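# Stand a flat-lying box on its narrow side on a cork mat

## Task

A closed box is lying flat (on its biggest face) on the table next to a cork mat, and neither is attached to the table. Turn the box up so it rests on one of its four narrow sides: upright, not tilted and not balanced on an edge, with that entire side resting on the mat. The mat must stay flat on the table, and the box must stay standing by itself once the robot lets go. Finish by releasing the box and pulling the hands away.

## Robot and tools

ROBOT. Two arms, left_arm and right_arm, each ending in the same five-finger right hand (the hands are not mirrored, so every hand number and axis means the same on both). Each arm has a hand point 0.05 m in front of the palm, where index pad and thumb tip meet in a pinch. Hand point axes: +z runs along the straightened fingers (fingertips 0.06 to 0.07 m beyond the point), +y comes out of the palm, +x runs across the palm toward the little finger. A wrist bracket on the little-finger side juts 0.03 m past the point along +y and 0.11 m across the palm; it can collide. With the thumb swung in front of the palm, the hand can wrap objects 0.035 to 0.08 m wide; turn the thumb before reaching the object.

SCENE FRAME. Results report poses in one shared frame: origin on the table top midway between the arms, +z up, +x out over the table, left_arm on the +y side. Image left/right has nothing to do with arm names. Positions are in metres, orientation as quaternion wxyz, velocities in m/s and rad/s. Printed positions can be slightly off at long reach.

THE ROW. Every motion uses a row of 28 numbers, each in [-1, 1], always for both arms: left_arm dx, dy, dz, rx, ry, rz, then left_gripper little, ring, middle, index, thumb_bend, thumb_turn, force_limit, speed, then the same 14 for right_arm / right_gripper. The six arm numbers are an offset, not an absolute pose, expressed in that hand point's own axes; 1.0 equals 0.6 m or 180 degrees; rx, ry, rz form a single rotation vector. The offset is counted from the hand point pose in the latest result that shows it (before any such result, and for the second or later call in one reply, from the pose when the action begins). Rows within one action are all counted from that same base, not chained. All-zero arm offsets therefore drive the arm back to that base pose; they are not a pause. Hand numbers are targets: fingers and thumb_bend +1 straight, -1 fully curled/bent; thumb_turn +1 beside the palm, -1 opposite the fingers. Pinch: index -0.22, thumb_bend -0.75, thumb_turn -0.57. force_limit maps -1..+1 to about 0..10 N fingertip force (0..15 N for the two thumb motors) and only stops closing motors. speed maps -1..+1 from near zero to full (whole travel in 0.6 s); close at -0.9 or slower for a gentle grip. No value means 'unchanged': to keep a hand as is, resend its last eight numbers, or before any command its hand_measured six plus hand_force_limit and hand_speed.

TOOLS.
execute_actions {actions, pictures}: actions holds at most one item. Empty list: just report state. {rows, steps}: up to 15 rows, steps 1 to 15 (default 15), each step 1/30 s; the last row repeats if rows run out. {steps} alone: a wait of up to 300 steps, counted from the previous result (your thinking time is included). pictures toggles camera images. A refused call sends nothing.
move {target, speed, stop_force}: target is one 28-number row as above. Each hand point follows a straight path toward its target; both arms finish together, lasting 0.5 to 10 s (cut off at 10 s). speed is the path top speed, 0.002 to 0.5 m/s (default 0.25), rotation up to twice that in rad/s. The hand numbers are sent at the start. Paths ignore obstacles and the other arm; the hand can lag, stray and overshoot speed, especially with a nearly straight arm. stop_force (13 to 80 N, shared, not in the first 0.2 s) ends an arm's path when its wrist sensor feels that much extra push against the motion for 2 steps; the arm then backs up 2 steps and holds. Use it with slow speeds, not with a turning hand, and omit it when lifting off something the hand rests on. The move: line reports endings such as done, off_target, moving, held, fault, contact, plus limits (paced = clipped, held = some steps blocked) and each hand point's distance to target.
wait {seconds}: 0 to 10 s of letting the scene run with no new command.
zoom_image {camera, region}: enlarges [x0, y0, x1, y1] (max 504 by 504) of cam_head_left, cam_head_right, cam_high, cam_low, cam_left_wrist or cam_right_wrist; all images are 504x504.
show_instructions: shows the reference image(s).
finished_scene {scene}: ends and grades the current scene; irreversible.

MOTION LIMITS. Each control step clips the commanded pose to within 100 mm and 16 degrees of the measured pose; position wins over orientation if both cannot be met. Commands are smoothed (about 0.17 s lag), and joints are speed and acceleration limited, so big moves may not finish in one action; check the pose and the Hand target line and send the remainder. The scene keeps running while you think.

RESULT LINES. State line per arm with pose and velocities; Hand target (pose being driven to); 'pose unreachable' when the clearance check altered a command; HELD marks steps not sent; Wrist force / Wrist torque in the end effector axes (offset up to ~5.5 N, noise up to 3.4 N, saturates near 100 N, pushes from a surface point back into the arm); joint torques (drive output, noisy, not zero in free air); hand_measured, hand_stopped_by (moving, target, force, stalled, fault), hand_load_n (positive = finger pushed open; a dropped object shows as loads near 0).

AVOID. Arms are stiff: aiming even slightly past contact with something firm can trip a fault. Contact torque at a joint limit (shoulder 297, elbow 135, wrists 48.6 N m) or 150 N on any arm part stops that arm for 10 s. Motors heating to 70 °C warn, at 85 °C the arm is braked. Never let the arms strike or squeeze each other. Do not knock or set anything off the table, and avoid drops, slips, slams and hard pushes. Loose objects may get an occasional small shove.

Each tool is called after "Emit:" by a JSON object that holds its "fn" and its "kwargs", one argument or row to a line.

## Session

Emit:
{"fn": "execute_actions", "kwargs": {
  "actions": []
}}

Scene clock: 0.00 s of 5600.00 s.
left_arm: end_effector_position=(-0.1667, +1.0030, +0.6232) hand_measured=(+1.000, +1.000, +1.000, +1.000, +1.000, +1.000) hand_load_n=(+0.0, +0.0, +0.0, +0.0, +0.0, +0.0) hand_stopped_by=(target, target, target, target, target, target) hand_force_limit=0.00 hand_speed=-0.80 end_effector_quat_wxyz=(-0.026, +0.822, -0.564, -0.068) end_effector_velocity=(+0.000, -0.000, +0.000) end_effector_angular_velocity=(+0.001, +0.001, +0.000) | right_arm: end_effector_position=(-0.0349, -1.3260, +0.5320) hand_measured=(+1.000, +1.000, +1.000, +1.000, +1.000, +1.000) hand_load_n=(+0.0, +0.0, +0.0, +0.0, +0.0, +0.0) hand_stopped_by=(target, target, target, target, target, target) hand_force_limit=0.00 hand_speed=-0.80 end_effector_quat_wxyz=(-0.076, +0.754, +0.649, +0.061) end_effector_velocity=(-0.001, -0.001, -0.001) end_effector_angular_velocity=(+0.002, -0.000, +0.000)
Joint positions: left_arm=[ 1.491 -1.701  1.512  1.64   1.485 -1.959] | right_arm=[-1.981 -1.442  1.454  1.736  1.653 -1.81 ]
Joint velocities: left_arm=[-0.001 -0.001 -0.     0.    -0.001 -0.001] | right_arm=[-0.     0.002 -0.    -0.     0.    -0.   ]
Joint torques (N m, as the arm reports them, + toward a larger angle): no reading
Wrist force (N, on the end effector, along its own x y z axes, offset not removed): no reading
Wrist torque (N m, same axes, about the end effector's origin, offset not removed): no reading
Hand target (left_arm): -0.167, +1.003, +0.623; -0.026, +0.822, -0.564, -0.068
Hand target (right_arm): -0.035, -1.326, +0.532; -0.076, +0.754, +0.649, +0.061

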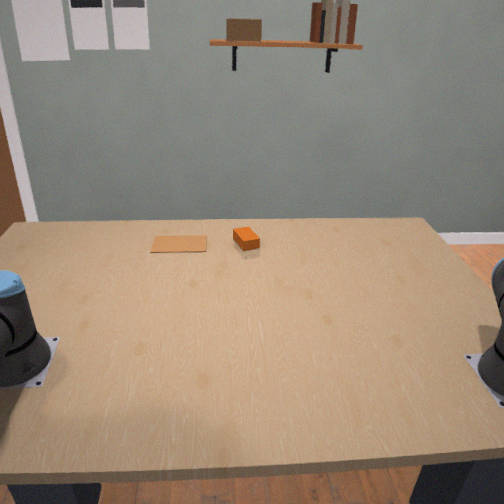

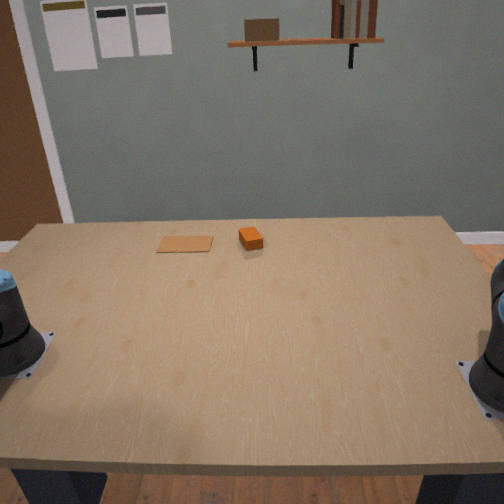

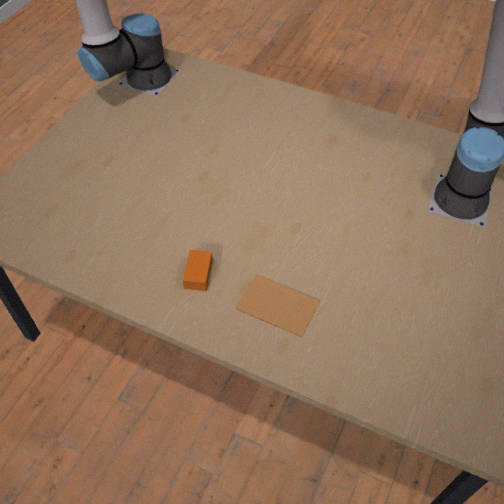

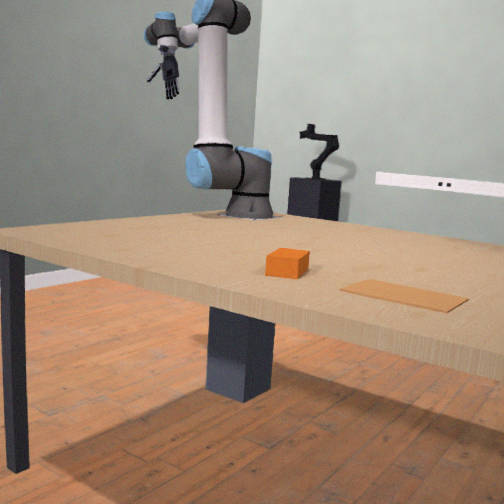

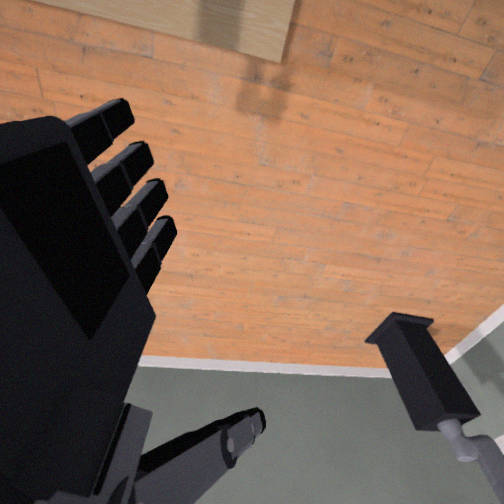

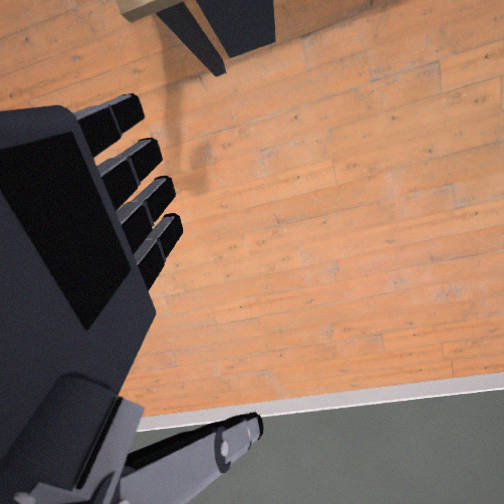

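Emit:
{"fn": "zoom_image", "kwargs": {
  "camera": "cam_head_left",
  "region": [140, 210, 280, 270]
}}

Emit:
{"fn": "zoom_image", "kwargs": {
  "camera": "cam_high",
  "region": [160, 230, 340, 350]
}}

Emit:
{"fn": "zoom_image", "kwargs": {
  "camera": "cam_head_left",
  "region": [220, 215, 276, 260]
}}

Region (140, 210, 280, 270) of cam_head_left's 504x504 image, scaled by 3.600, with more detail than that image has; it fills the top 216 rows of this view, and the rest is white.

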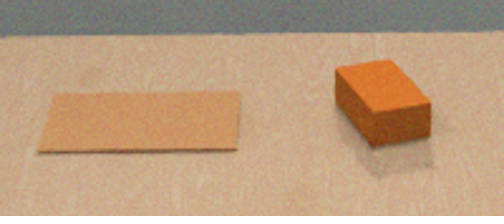

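Region (160, 230, 340, 350) of cam_high's 504x504 image, scaled by 2.800, with more detail than that image has.

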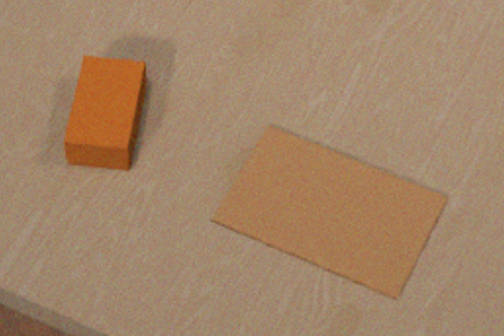

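Region (220, 215, 276, 260) of cam_head_left's 504x504 image, scaled by 9.000, with more detail than that image has; it fills the top 405 rows of this view, and the rest is white.

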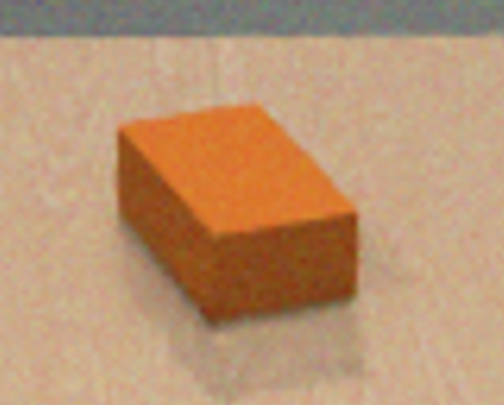

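Emit:
{"fn": "move", "kwargs": {
  "target": [0.98,-0.947,0.203,0.0303,0.0373,0.2833,1,1,1,1,1,-1,0,0.0, 0,0,0,0,0,0,1,1,1,1,1,1,0,-0.8],
  "speed": 0.35
}}

Emit:
{"fn": "move", "kwargs": {
  "target": [0.942,-0.948,0.475,0.2716,0.0981,0.2055,1,1,1,1,1,-1,0,0.0, 0,0,0,0,0,0,1,1,1,1,1,1,0,-0.8],
  "speed": 0.45
}}

Scene clock: 63.20 s of 5600.00 s.
left_arm: end_effector_position=(+0.5619, +0.6799, +0.4017) hand_measured=(+1.000, +1.000, +1.000, +1.000, +1.000, -1.000) hand_load_n=(+0.0, +0.0, +0.0, +0.0, +0.0, +0.0) hand_stopped_by=(target, target, target, target, target, target) hand_force_limit=0.00 hand_speed=0.00 end_effector_quat_wxyz=(+0.002, -0.500, +0.866, -0.001) end_effector_velocity=(+0.002, -0.001, -0.000) end_effector_angular_velocity=(-0.001, +0.001, -0.003) | right_arm: end_effector_position=(-0.0349, -1.3260, +0.5320) hand_measured=(+1.000, +1.000, +1.000, +1.000, +1.000, +1.000) hand_load_n=(+0.0, +0.0, +0.0, +0.0, +0.0, +0.0) hand_stopped_by=(target, target, target, target, target, target) hand_force_limit=0.00 hand_speed=-0.80 end_effector_quat_wxyz=(-0.076, +0.754, +0.649, +0.061) end_effector_velocity=(-0.000, +0.000, -0.001) end_effector_angular_velocity=(+0.002, +0.000, +0.001)
Joint positions: left_arm=[-0.351 -1.502  1.718  1.351  1.57  -2.913] | right_arm=[-1.981 -1.442  1.454  1.736  1.653 -1.81 ]
Joint velocities: left_arm=[-0.     0.003 -0.003  0.001  0.001  0.002] | right_arm=[ 0.     0.     0.001 -0.     0.001 -0.001]
Joint torques (N m, as the arm reports them, + toward a larger angle): left_arm=[ 21.85 -30.23 -46.04   0.9    2.98   2.15] | right_arm=[ -2.74 -49.4  -36.89   5.5    0.42   0.47]
Wrist force (N, on the end effector, along its own x y z axes, offset not removed): left_arm=[-1.3 -0.2 0.4] | right_arm=[1.9 1.3 1.4]
Wrist torque (N m, same axes, about the end effector's origin, offset not removed): left_arm=[-0.10 0.09 -0.09] | right_arm=[0.31 -0.32 0.00]
Hand target (left_arm): +0.562, +0.680, +0.402; +0.002, -0.500, +0.866, -0.001
Hand target (right_arm): -0.035, -1.326, +0.532; -0.076, +0.754, +0.649, +0.061
Off the commanded pose (left_arm): 0.002 m, 0 deg.
Off the commanded pose (right_arm): 0.000 m, 0 deg.
After step 90, 57.07 s passed at rest.
move: done

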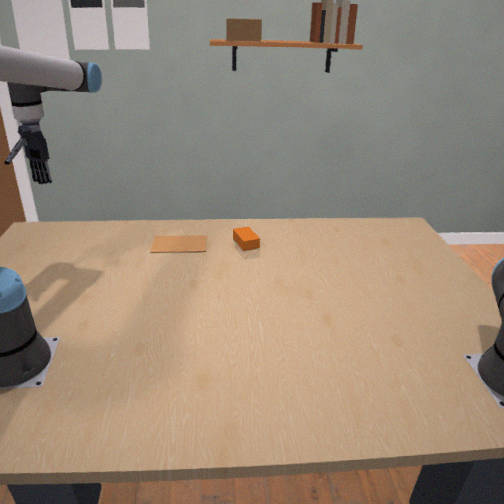

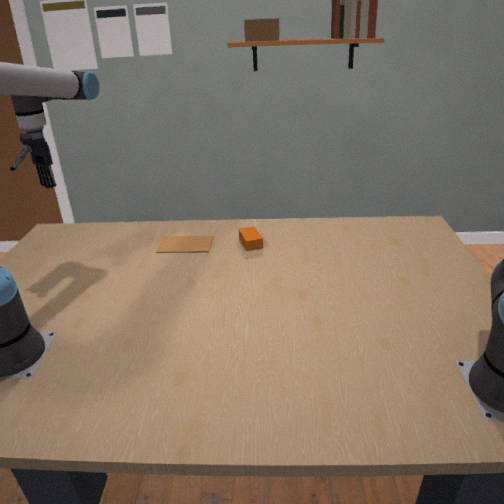

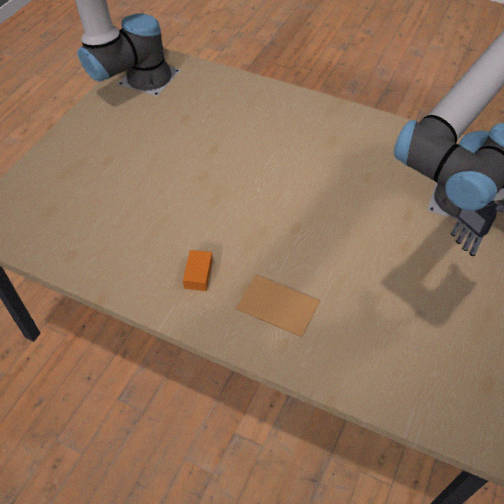

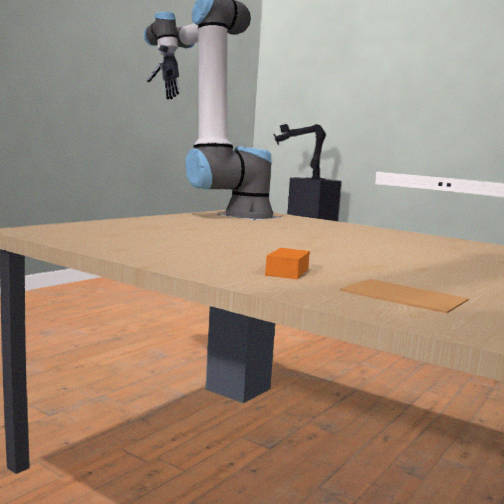

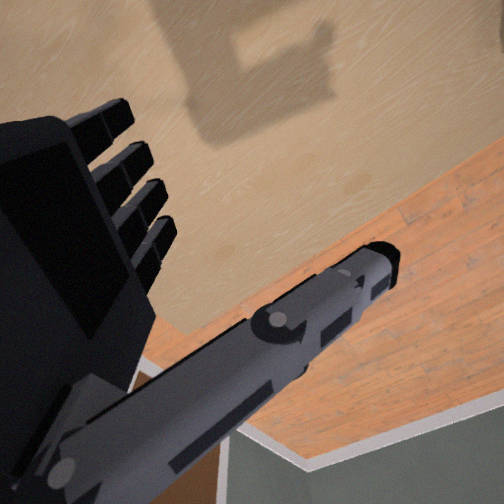

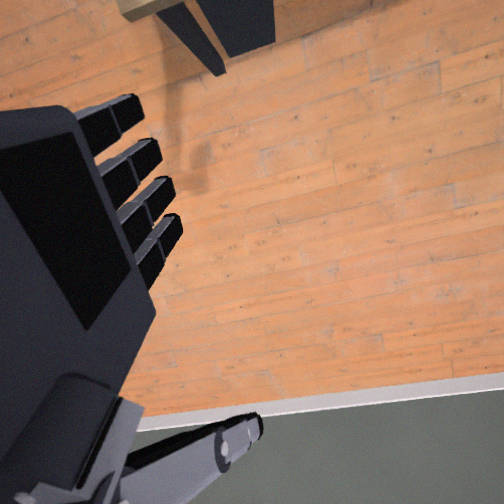

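Scene clock: 65.93 s of 5600.00 s.
left_arm: end_effector_position=(+0.7729, -0.0948, +0.1186) hand_measured=(+1.000, +1.000, +1.000, +1.000, +1.000, -1.000) hand_load_n=(+0.0, +0.0, +0.0, +0.0, +0.0, +0.0) hand_stopped_by=(target, target, target, target, target, target) hand_force_limit=0.00 hand_speed=0.00 end_effector_quat_wxyz=(+0.078, -0.159, +0.888, -0.425) end_effector_velocity=(+0.001, -0.002, -0.001) end_effector_angular_velocity=(-0.001, +0.000, -0.001) | right_arm: end_effector_position=(-0.0349, -1.3260, +0.5320) hand_measured=(+1.000, +1.000, +1.000, +1.000, +1.000, +1.000) hand_load_n=(+0.0, +0.0, +0.0, +0.0, +0.0, +0.0) hand_stopped_by=(target, target, target, target, target, target) hand_force_limit=0.00 hand_speed=-0.80 end_effector_quat_wxyz=(-0.076, +0.754, +0.649, +0.061) end_effector_velocity=(+0.000, -0.000, -0.000) end_effector_angular_velocity=(-0.001, -0.000, +0.000)
Joint positions: left_arm=[-1.01  -0.956  1.421  0.229  1.77  -2.974] | right_arm=[-1.981 -1.442  1.454  1.736  1.653 -1.81 ]
Joint velocities: left_arm=[ 0.     0.004 -0.004 -0.     0.001  0.   ] | right_arm=[ 0.    -0.     0.    -0.001 -0.001 -0.   ]
Joint torques (N m, as the arm reports them, + toward a larger angle): left_arm=[-20.85 -71.17 -46.04  -2.22   3.44   2.21] | right_arm=[ -0.91 -50.86 -36.77   5.29   0.24   0.53]
Wrist force (N, on the end effector, along its own x y z axes, offset not removed): left_arm=[-0.8 -0.7 1.4] | right_arm=[1.1 0.7 1.1]
Wrist torque (N m, same axes, about the end effector's origin, offset not removed): left_arm=[-0.30 -0.22 -0.07] | right_arm=[0.15 -0.22 -0.04]
Hand target (left_arm): +0.773, -0.095, +0.118; +0.078, -0.159, +0.888, -0.425
Hand target (right_arm): -0.035, -1.326, +0.532; -0.076, +0.754, +0.649, +0.061
Off the commanded pose (left_arm): 0.001 m, 0 deg.
Off the commanded pose (right_arm): 0.000 m, 0 deg.
move: done

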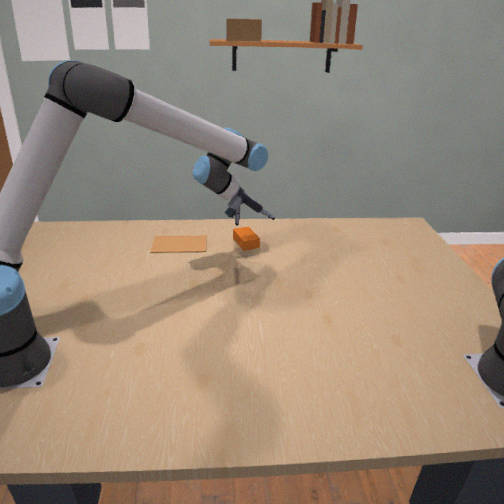

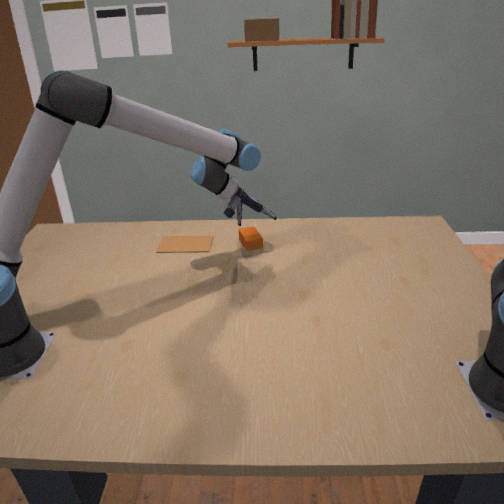

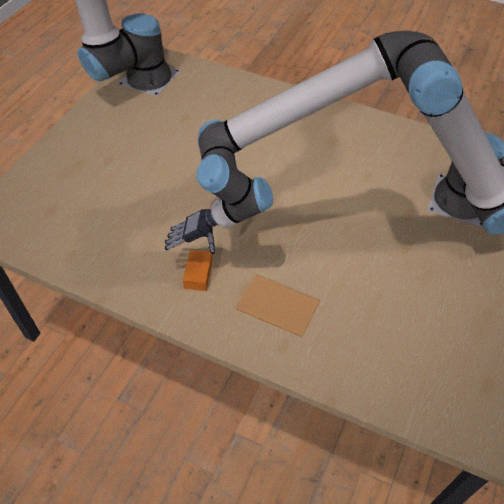

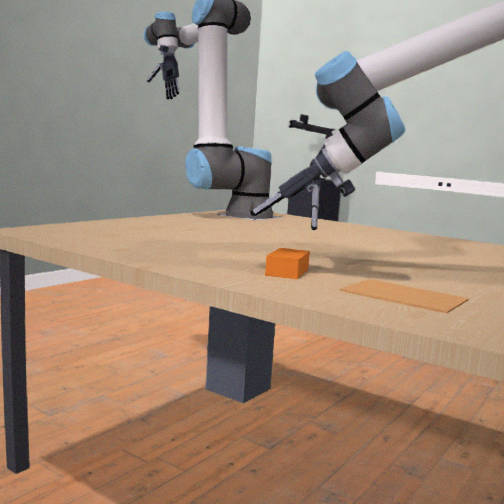

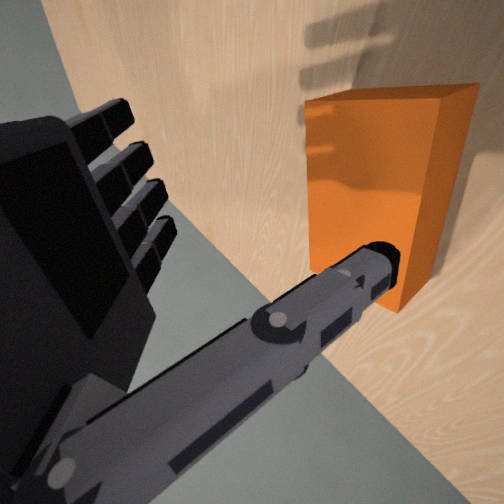

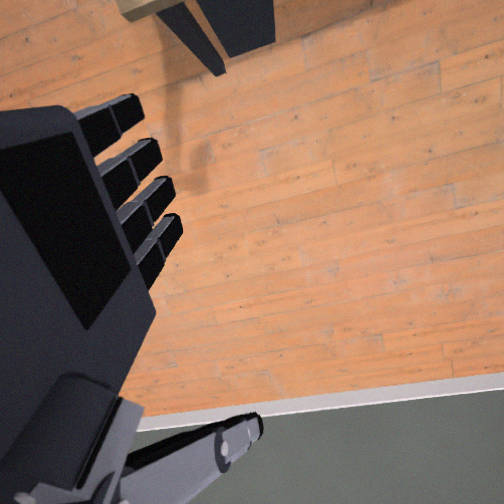

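Emit:
{"fn": "zoom_image", "kwargs": {
  "camera": "cam_left_wrist",
  "region": [270, 70, 504, 330]
}}

Region (270, 70, 504, 330) of cam_left_wrist's 504x504 image, scaled by 1.938, with more detail than that image has; it fills the left 454 columns of this view, and the rest is white.

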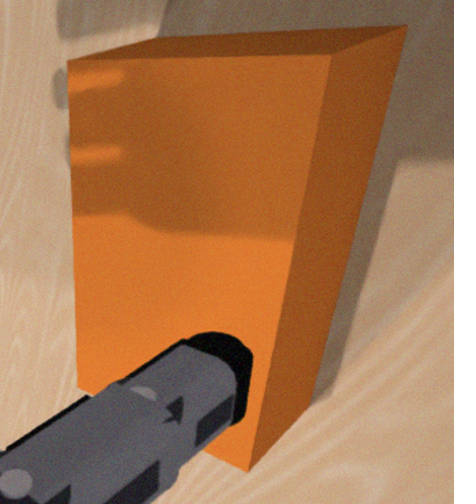

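Emit:
{"fn": "move", "kwargs": {
  "target": [-0.0267,0.1087,0.0923,0,0,0,0.75,0.65,0.65,0.65,1,-1,0.4,0.0, 0,0,0,0,0,0,1,1,1,1,1,1,0,-0.8],
  "speed": 0.1,
  "stop_force": 15
}}

Emit:
{"fn": "move", "kwargs": {
  "target": [0,-0.0052,0.0065,0,0,0,0.75,-0.3,-0.3,-0.3,1,-1,0.4,-0.75, 0,0,0,0,0,0,1,1,1,1,1,1,0,-0.8],
  "speed": 0.03
}}

Scene clock: 96.43 s of 5600.00 s.
left_arm: end_effector_position=(+0.7888, -0.0913, +0.0333) hand_measured=(+0.750, +0.650, +0.650, +0.650, +1.000, -1.000) hand_load_n=(+0.0, +0.0, +0.0, +0.0, +0.0, +0.0) hand_stopped_by=(target, target, target, target, target, target) hand_force_limit=0.40 hand_speed=0.00 end_effector_quat_wxyz=(+0.078, -0.159, +0.888, -0.425) end_effector_velocity=(+0.002, +0.000, +0.000) end_effector_angular_velocity=(-0.002, -0.003, +0.001) | right_arm: end_effector_position=(-0.0349, -1.3260, +0.5320) hand_measured=(+1.000, +1.000, +1.000, +1.000, +1.000, +1.000) hand_load_n=(+0.0, +0.0, +0.0, +0.0, +0.0, +0.0) hand_stopped_by=(target, target, target, target, target, target) hand_force_limit=0.00 hand_speed=-0.80 end_effector_quat_wxyz=(-0.076, +0.754, +0.649, +0.061) end_effector_velocity=(+0.000, +0.001, +0.001) end_effector_angular_velocity=(-0.000, +0.001, -0.000)
Joint positions: left_arm=[-0.991 -0.872  1.445  0.123  1.785 -2.961] | right_arm=[-1.981 -1.442  1.454  1.736  1.653 -1.81 ]
Joint velocities: left_arm=[ 0.001  0.    -0.    -0.003 -0.     0.001] | right_arm=[-0.    -0.001 -0.     0.001  0.     0.   ]
Joint torques (N m, as the arm reports them, + toward a larger angle): left_arm=[ 22.32 -73.38 -29.16  -2.59   3.07   2.23] | right_arm=[ -1.92 -49.66 -36.4    5.61   0.28   0.4 ]
Wrist force (N, on the end effector, along its own x y z axes, offset not removed): left_arm=[-0.6 0.3 1.4] | right_arm=[0.7 0.0 0.7]
Wrist torque (N m, same axes, about the end effector's origin, offset not removed): left_arm=[-0.09 -0.03 0.00] | right_arm=[0.10 -0.17 -0.11]
Hand target (left_arm): +0.789, -0.091, +0.033; +0.078, -0.159, +0.888, -0.425
Hand target (right_arm): -0.035, -1.326, +0.532; -0.076, +0.754, +0.649, +0.061
Off the commanded pose (left_arm): 0.000 m, 0 deg.
Off the commanded pose (right_arm): 0.000 m, 0 deg.
After step 90, 26.10 s passed at rest.
move: done

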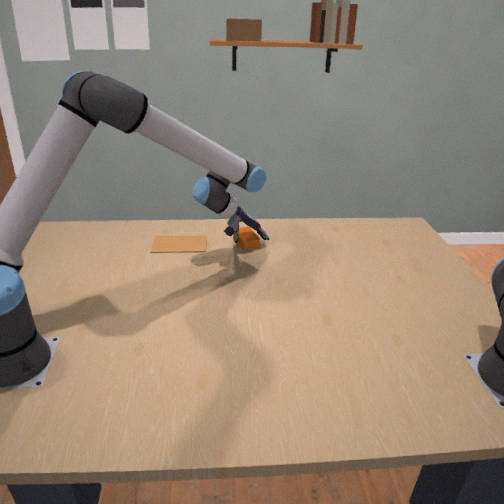

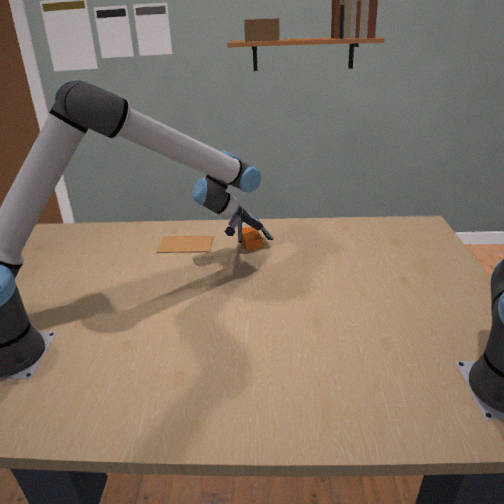

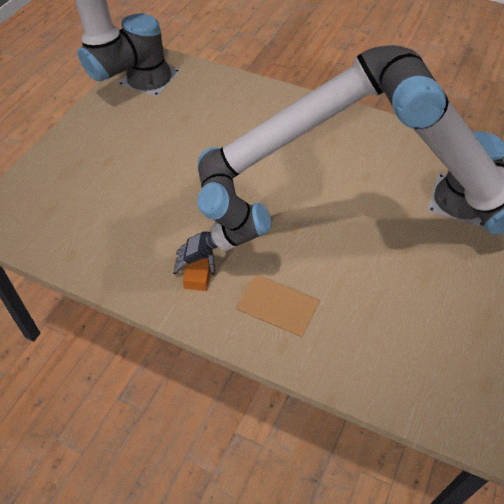

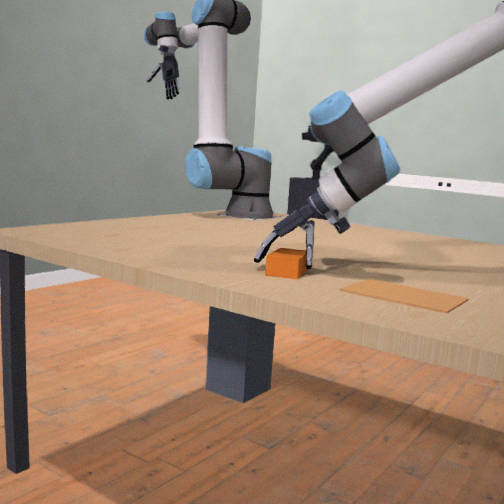

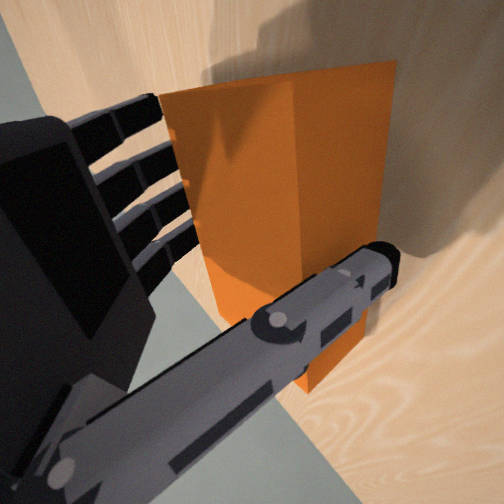

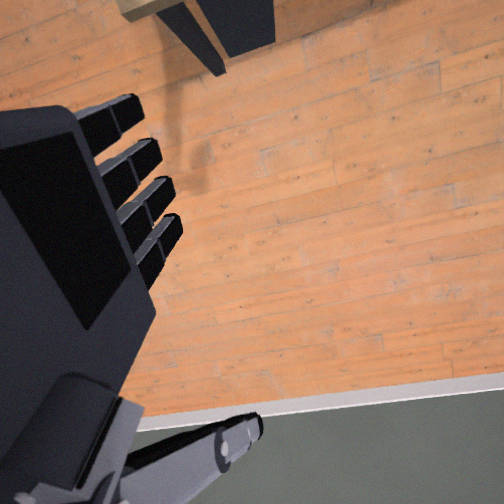

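Scene clock: 97.90 s of 5600.00 s.
left_arm: end_effector_position=(+0.7905, -0.0960, +0.0332) hand_measured=(+0.750, +0.154, +0.184, +0.182, +1.002, -1.000) hand_load_n=(+0.0, +10.0, +8.0, +7.5, +3.0, +3.5) hand_stopped_by=(target, force, force, force, target, target) hand_force_limit=0.40 hand_speed=-0.75 end_effector_quat_wxyz=(+0.078, -0.159, +0.888, -0.425) end_effector_velocity=(-0.001, -0.001, -0.001) end_effector_angular_velocity=(+0.000, +0.001, -0.002) | right_arm: end_effector_position=(-0.0349, -1.3260, +0.5320) hand_measured=(+1.000, +1.000, +1.000, +1.000, +1.000, +1.000) hand_load_n=(+0.0, +0.0, +0.0, +0.0, +0.0, +0.0) hand_stopped_by=(target, target, target, target, target, target) hand_force_limit=0.00 hand_speed=-0.80 end_effector_quat_wxyz=(-0.076, +0.754, +0.649, +0.061) end_effector_velocity=(-0.000, -0.000, -0.001) end_effector_angular_velocity=(+0.002, -0.000, -0.000)
Joint positions: left_arm=[-0.993 -0.866  1.434  0.128  1.783 -2.963] | right_arm=[-1.981 -1.442  1.454  1.736  1.653 -1.81 ]
Joint velocities: left_arm=[-0.001  0.001  0.     0.     0.001 -0.   ] | right_arm=[-0.     0.002 -0.     0.     0.     0.   ]
Joint torques (N m, as the arm reports them, + toward a larger angle): left_arm=[-17.43 -71.87 -42.24   5.27  -2.18  -1.75] | right_arm=[ -2.69 -50.5  -36.85   5.56   0.59   0.28]
Wrist force (N, on the end effector, along its own x y z axes, offset not removed): left_arm=[-0.2 1.8 1.0] | right_arm=[0.2 3.2 1.5]
Wrist torque (N m, same axes, about the end effector's origin, offset not removed): left_arm=[0.17 -0.10 -0.05] | right_arm=[0.44 -0.09 -0.03]
Hand target (left_arm): +0.791, -0.096, +0.033; +0.078, -0.159, +0.888, -0.425
Hand target (right_arm): -0.035, -1.326, +0.532; -0.076, +0.754, +0.649, +0.061
Off the commanded pose (left_arm): 0.000 m, 0 deg.
Off the commanded pose (right_arm): 0.000 m, 0 deg.
move: done

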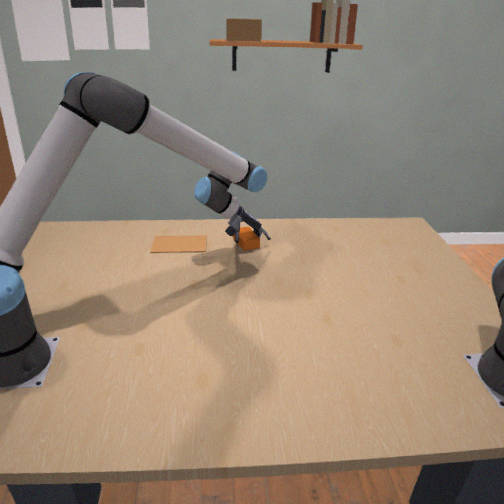

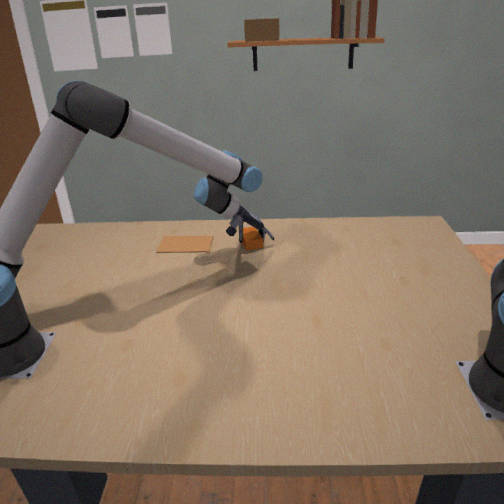

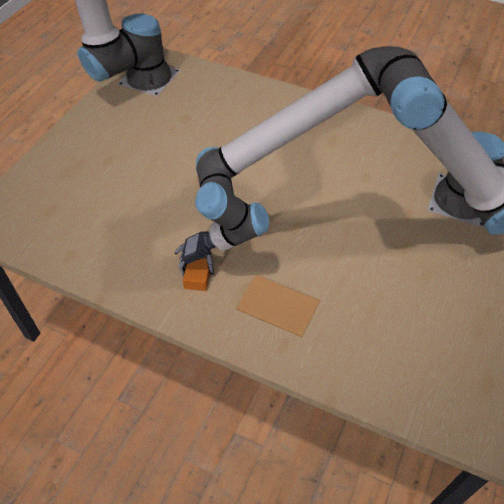

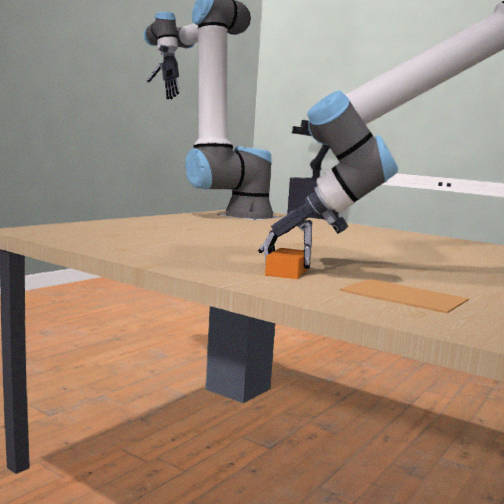

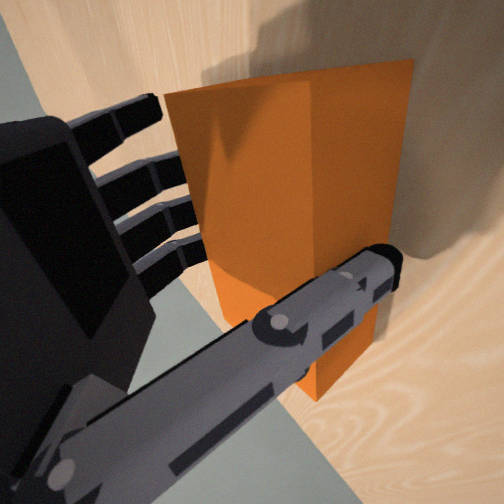

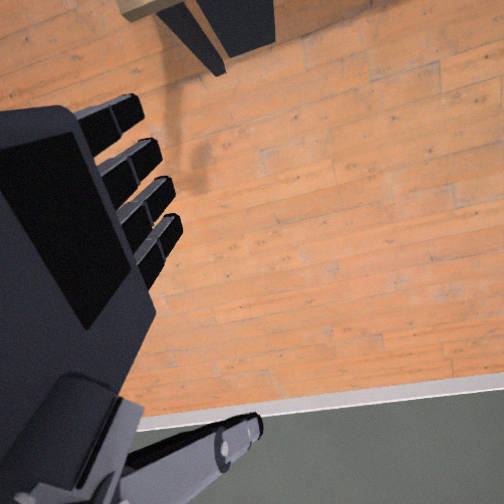

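Emit:
{"fn": "move", "kwargs": {
  "target": [0,-0.1036,-0.0839,0,0,0,0.75,-0.3,-0.3,-0.3,1,-1,0.4,-0.75, 0,0,0,0,0,0,1,1,1,1,1,1,0,-0.8],
  "speed": 0.15
}}

Emit:
{"fn": "move", "kwargs": {
  "target": [-0.1675,0.3226,-0.3243,0.251,0.0793,-0.5219,0.75,-0.3,-0.3,-0.3,1,-1,0.4,-0.75, 0,0,0,0,0,0,1,1,1,1,1,1,0,-0.8],
  "speed": 0.4
}}

Scene clock: 124.33 s of 5600.00 s.
left_arm: end_effector_position=(+0.7903, -0.0958, +0.1130) hand_measured=(+0.750, +0.154, +0.184, +0.182, +1.002, -1.000) hand_load_n=(+0.0, +10.0, +8.0, +7.5, +3.0, +3.5) hand_stopped_by=(target, force, force, force, target, target) hand_force_limit=0.40 hand_speed=-0.75 end_effector_quat_wxyz=(+0.078, -0.159, +0.888, -0.425) end_effector_velocity=(-0.001, -0.001, +0.003) end_effector_angular_velocity=(+0.000, +0.000, -0.001) | right_arm: end_effector_position=(-0.0349, -1.3260, +0.5320) hand_measured=(+1.000, +1.000, +1.000, +1.000, +1.000, +1.000) hand_load_n=(+0.0, +0.0, +0.0, +0.0, +0.0, +0.0) hand_stopped_by=(target, target, target, target, target, target) hand_force_limit=0.00 hand_speed=-0.80 end_effector_quat_wxyz=(-0.076, +0.754, +0.649, +0.061) end_effector_velocity=(+0.000, +0.000, +0.000) end_effector_angular_velocity=(+0.001, -0.001, -0.001)
Joint positions: left_arm=[-0.993 -0.931  1.389  0.238  1.783 -2.963] | right_arm=[-1.981 -1.442  1.454  1.736  1.653 -1.81 ]
Joint velocities: left_arm=[-0.001 -0.002 -0.002  0.004 -0.    -0.   ] | right_arm=[-0.    -0.     0.     0.001 -0.001  0.   ]
Joint torques (N m, as the arm reports them, + toward a larger angle): left_arm=[-18.35 -92.63 -45.48   4.91  -1.61   0.69] | right_arm=[ -1.38 -49.65 -37.12   5.41   0.33   0.59]
Wrist force (N, on the end effector, along its own x y z axes, offset not removed): left_arm=[-0.8 2.8 0.5] | right_arm=[1.8 0.2 0.7]
Wrist torque (N m, same axes, about the end effector's origin, offset not removed): left_arm=[0.38 0.00 -0.01] | right_arm=[0.16 -0.28 -0.01]
Hand target (left_arm): +0.790, -0.096, +0.113; +0.078, -0.159, +0.888, -0.425
Hand target (right_arm): -0.035, -1.326, +0.532; -0.076, +0.754, +0.649, +0.061
Off the commanded pose (left_arm): 0.000 m, 0 deg.
Off the commanded pose (right_arm): 0.000 m, 0 deg.
After step 90, 22.33 s passed at rest.
move: done

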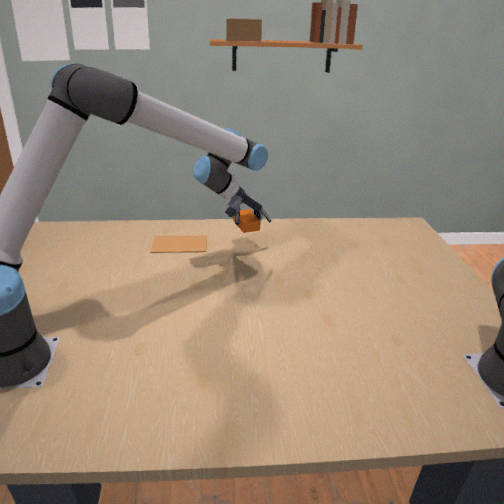

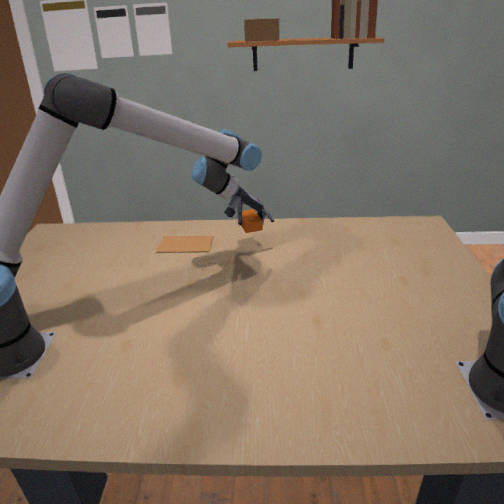

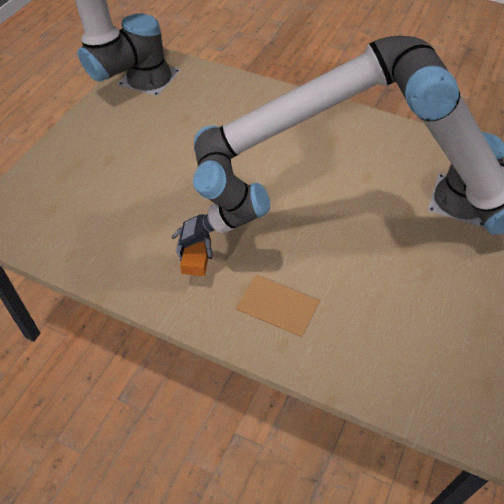

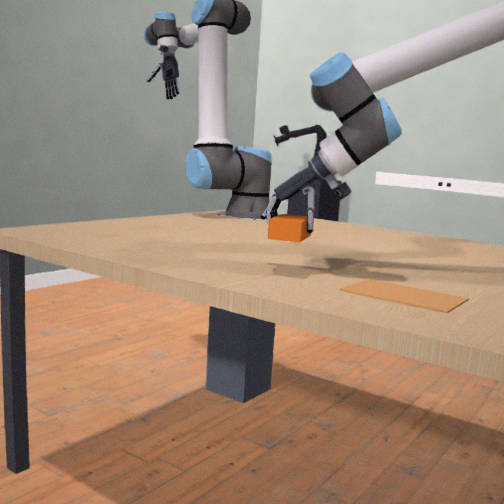

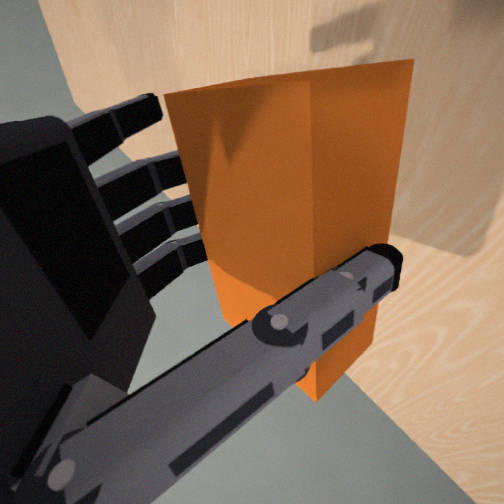

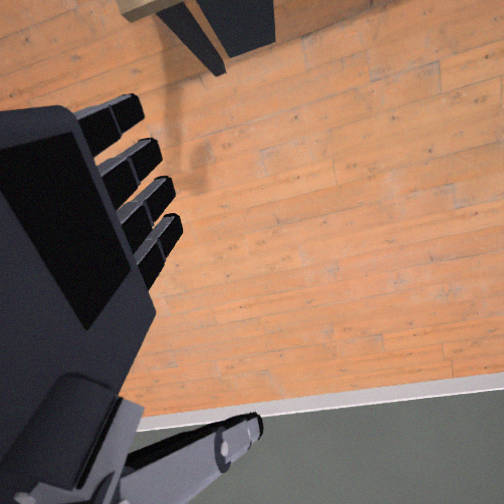

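Scene clock: 127.27 s of 5600.00 s.
left_arm: end_effector_position=(+0.7901, +0.1951, +0.0844) hand_measured=(+0.750, +0.154, +0.184, +0.182, +1.002, -1.000) hand_load_n=(+0.0, +10.0, +8.0, +7.5, +3.0, +4.0) hand_stopped_by=(target, force, force, force, target, target) hand_force_limit=0.40 hand_speed=-0.75 end_effector_quat_wxyz=(+0.295, +0.654, -0.291, +0.633) end_effector_velocity=(+0.001, +0.004, +0.001) end_effector_angular_velocity=(-0.013, +0.005, +0.011) | right_arm: end_effector_position=(-0.0349, -1.3260, +0.5320) hand_measured=(+1.000, +1.000, +1.000, +1.000, +1.000, +1.000) hand_load_n=(+0.0, +0.0, +0.0, +0.0, +0.0, +0.0) hand_stopped_by=(target, target, target, target, target, target) hand_force_limit=0.00 hand_speed=-0.80 end_effector_quat_wxyz=(-0.076, +0.754, +0.649, +0.061) end_effector_velocity=(-0.000, -0.001, -0.001) end_effector_angular_velocity=(+0.002, -0.000, -0.001)
Joint positions: left_arm=[-0.625 -1.105  2.128 -0.997  1.855 -4.723] | right_arm=[-1.981 -1.442  1.454  1.736  1.653 -1.81 ]
Joint velocities: left_arm=[ 0.003 -0.     0.006 -0.011 -0.008 -0.014] | right_arm=[ 0.     0.002 -0.     0.001  0.     0.001]
Joint torques (N m, as the arm reports them, + toward a larger angle): left_arm=[ 16.95 -47.25 -19.11  -5.79  -2.3   -1.63] | right_arm=[ -2.59 -49.52 -36.41   5.46   0.58   0.16]
Wrist force (N, on the end effector, along its own x y z axes, offset not removed): left_arm=[-1.3 -0.1 1.9] | right_arm=[-0.4 1.7 2.5]
Wrist torque (N m, same axes, about the end effector's origin, offset not removed): left_arm=[-0.16 -0.04 -0.04] | right_arm=[0.22 -0.06 -0.12]
Hand target (left_arm): +0.790, +0.195, +0.084; +0.295, +0.654, -0.290, +0.633
Hand target (right_arm): -0.035, -1.326, +0.532; -0.076, +0.754, +0.649, +0.061
Off the commanded pose (left_arm): 0.000 m, 0 deg.
Off the commanded pose (right_arm): 0.000 m, 0 deg.
move: done

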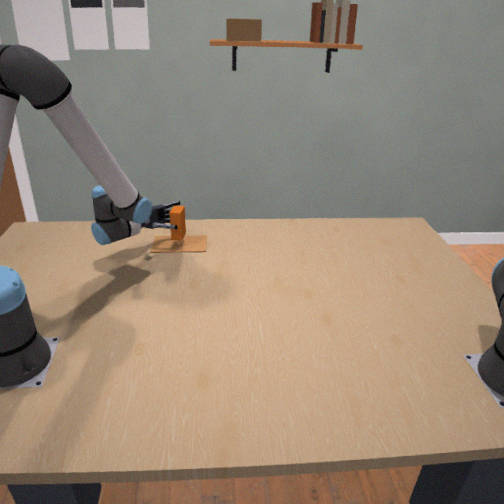

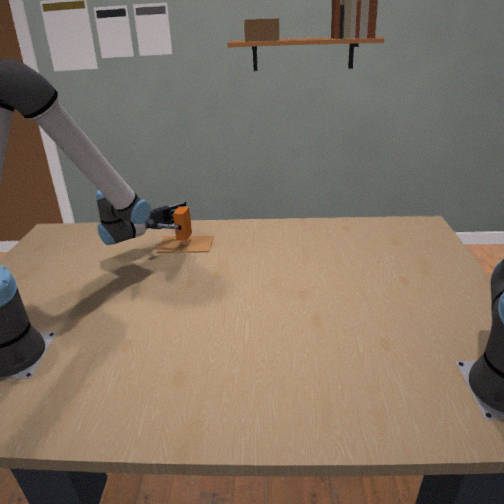

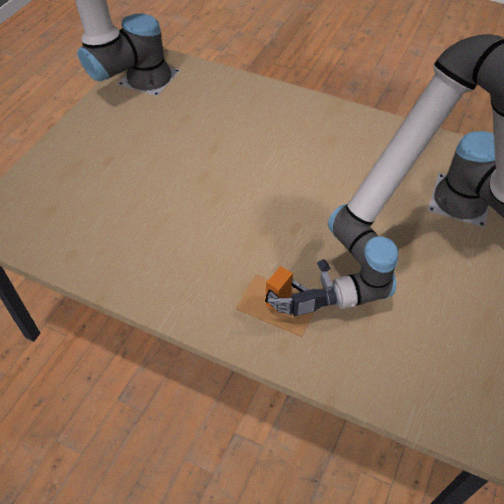

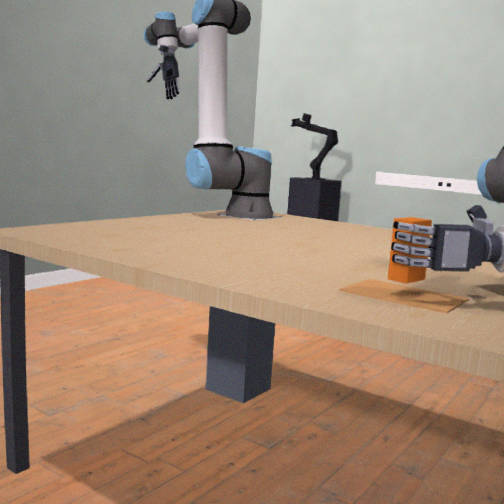

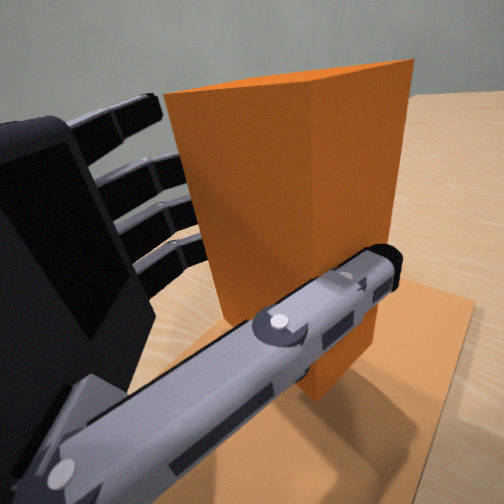

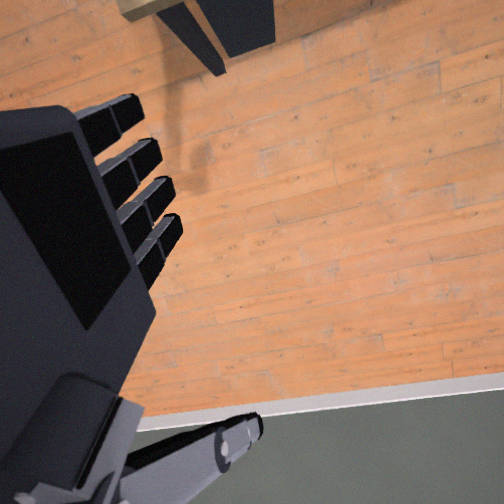

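Emit:
{"fn": "zoom_image", "kwargs": {
  "camera": "cam_left_wrist",
  "region": [110, 260, 300, 420]
}}

Emit:
{"fn": "zoom_image", "kwargs": {
  "camera": "cam_low",
  "region": [330, 200, 504, 330]
}}

Region (110, 260, 300, 420) of cam_left_wrist's 504x504 image, scaled by 2.653, with more detail than that image has; it fills the top 424 rows of this view, and the rest is white.

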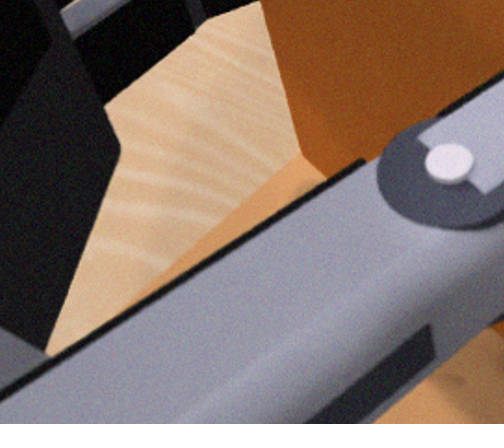

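Region (330, 200, 504, 330) of cam_low's 504x504 image, scaled by 2.897, with more detail than that image has; it fills the top 377 rows of this view, and the rest is white.

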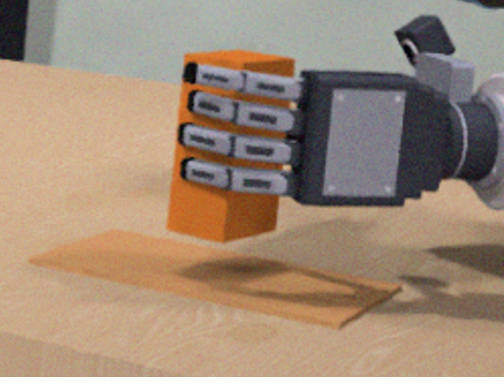

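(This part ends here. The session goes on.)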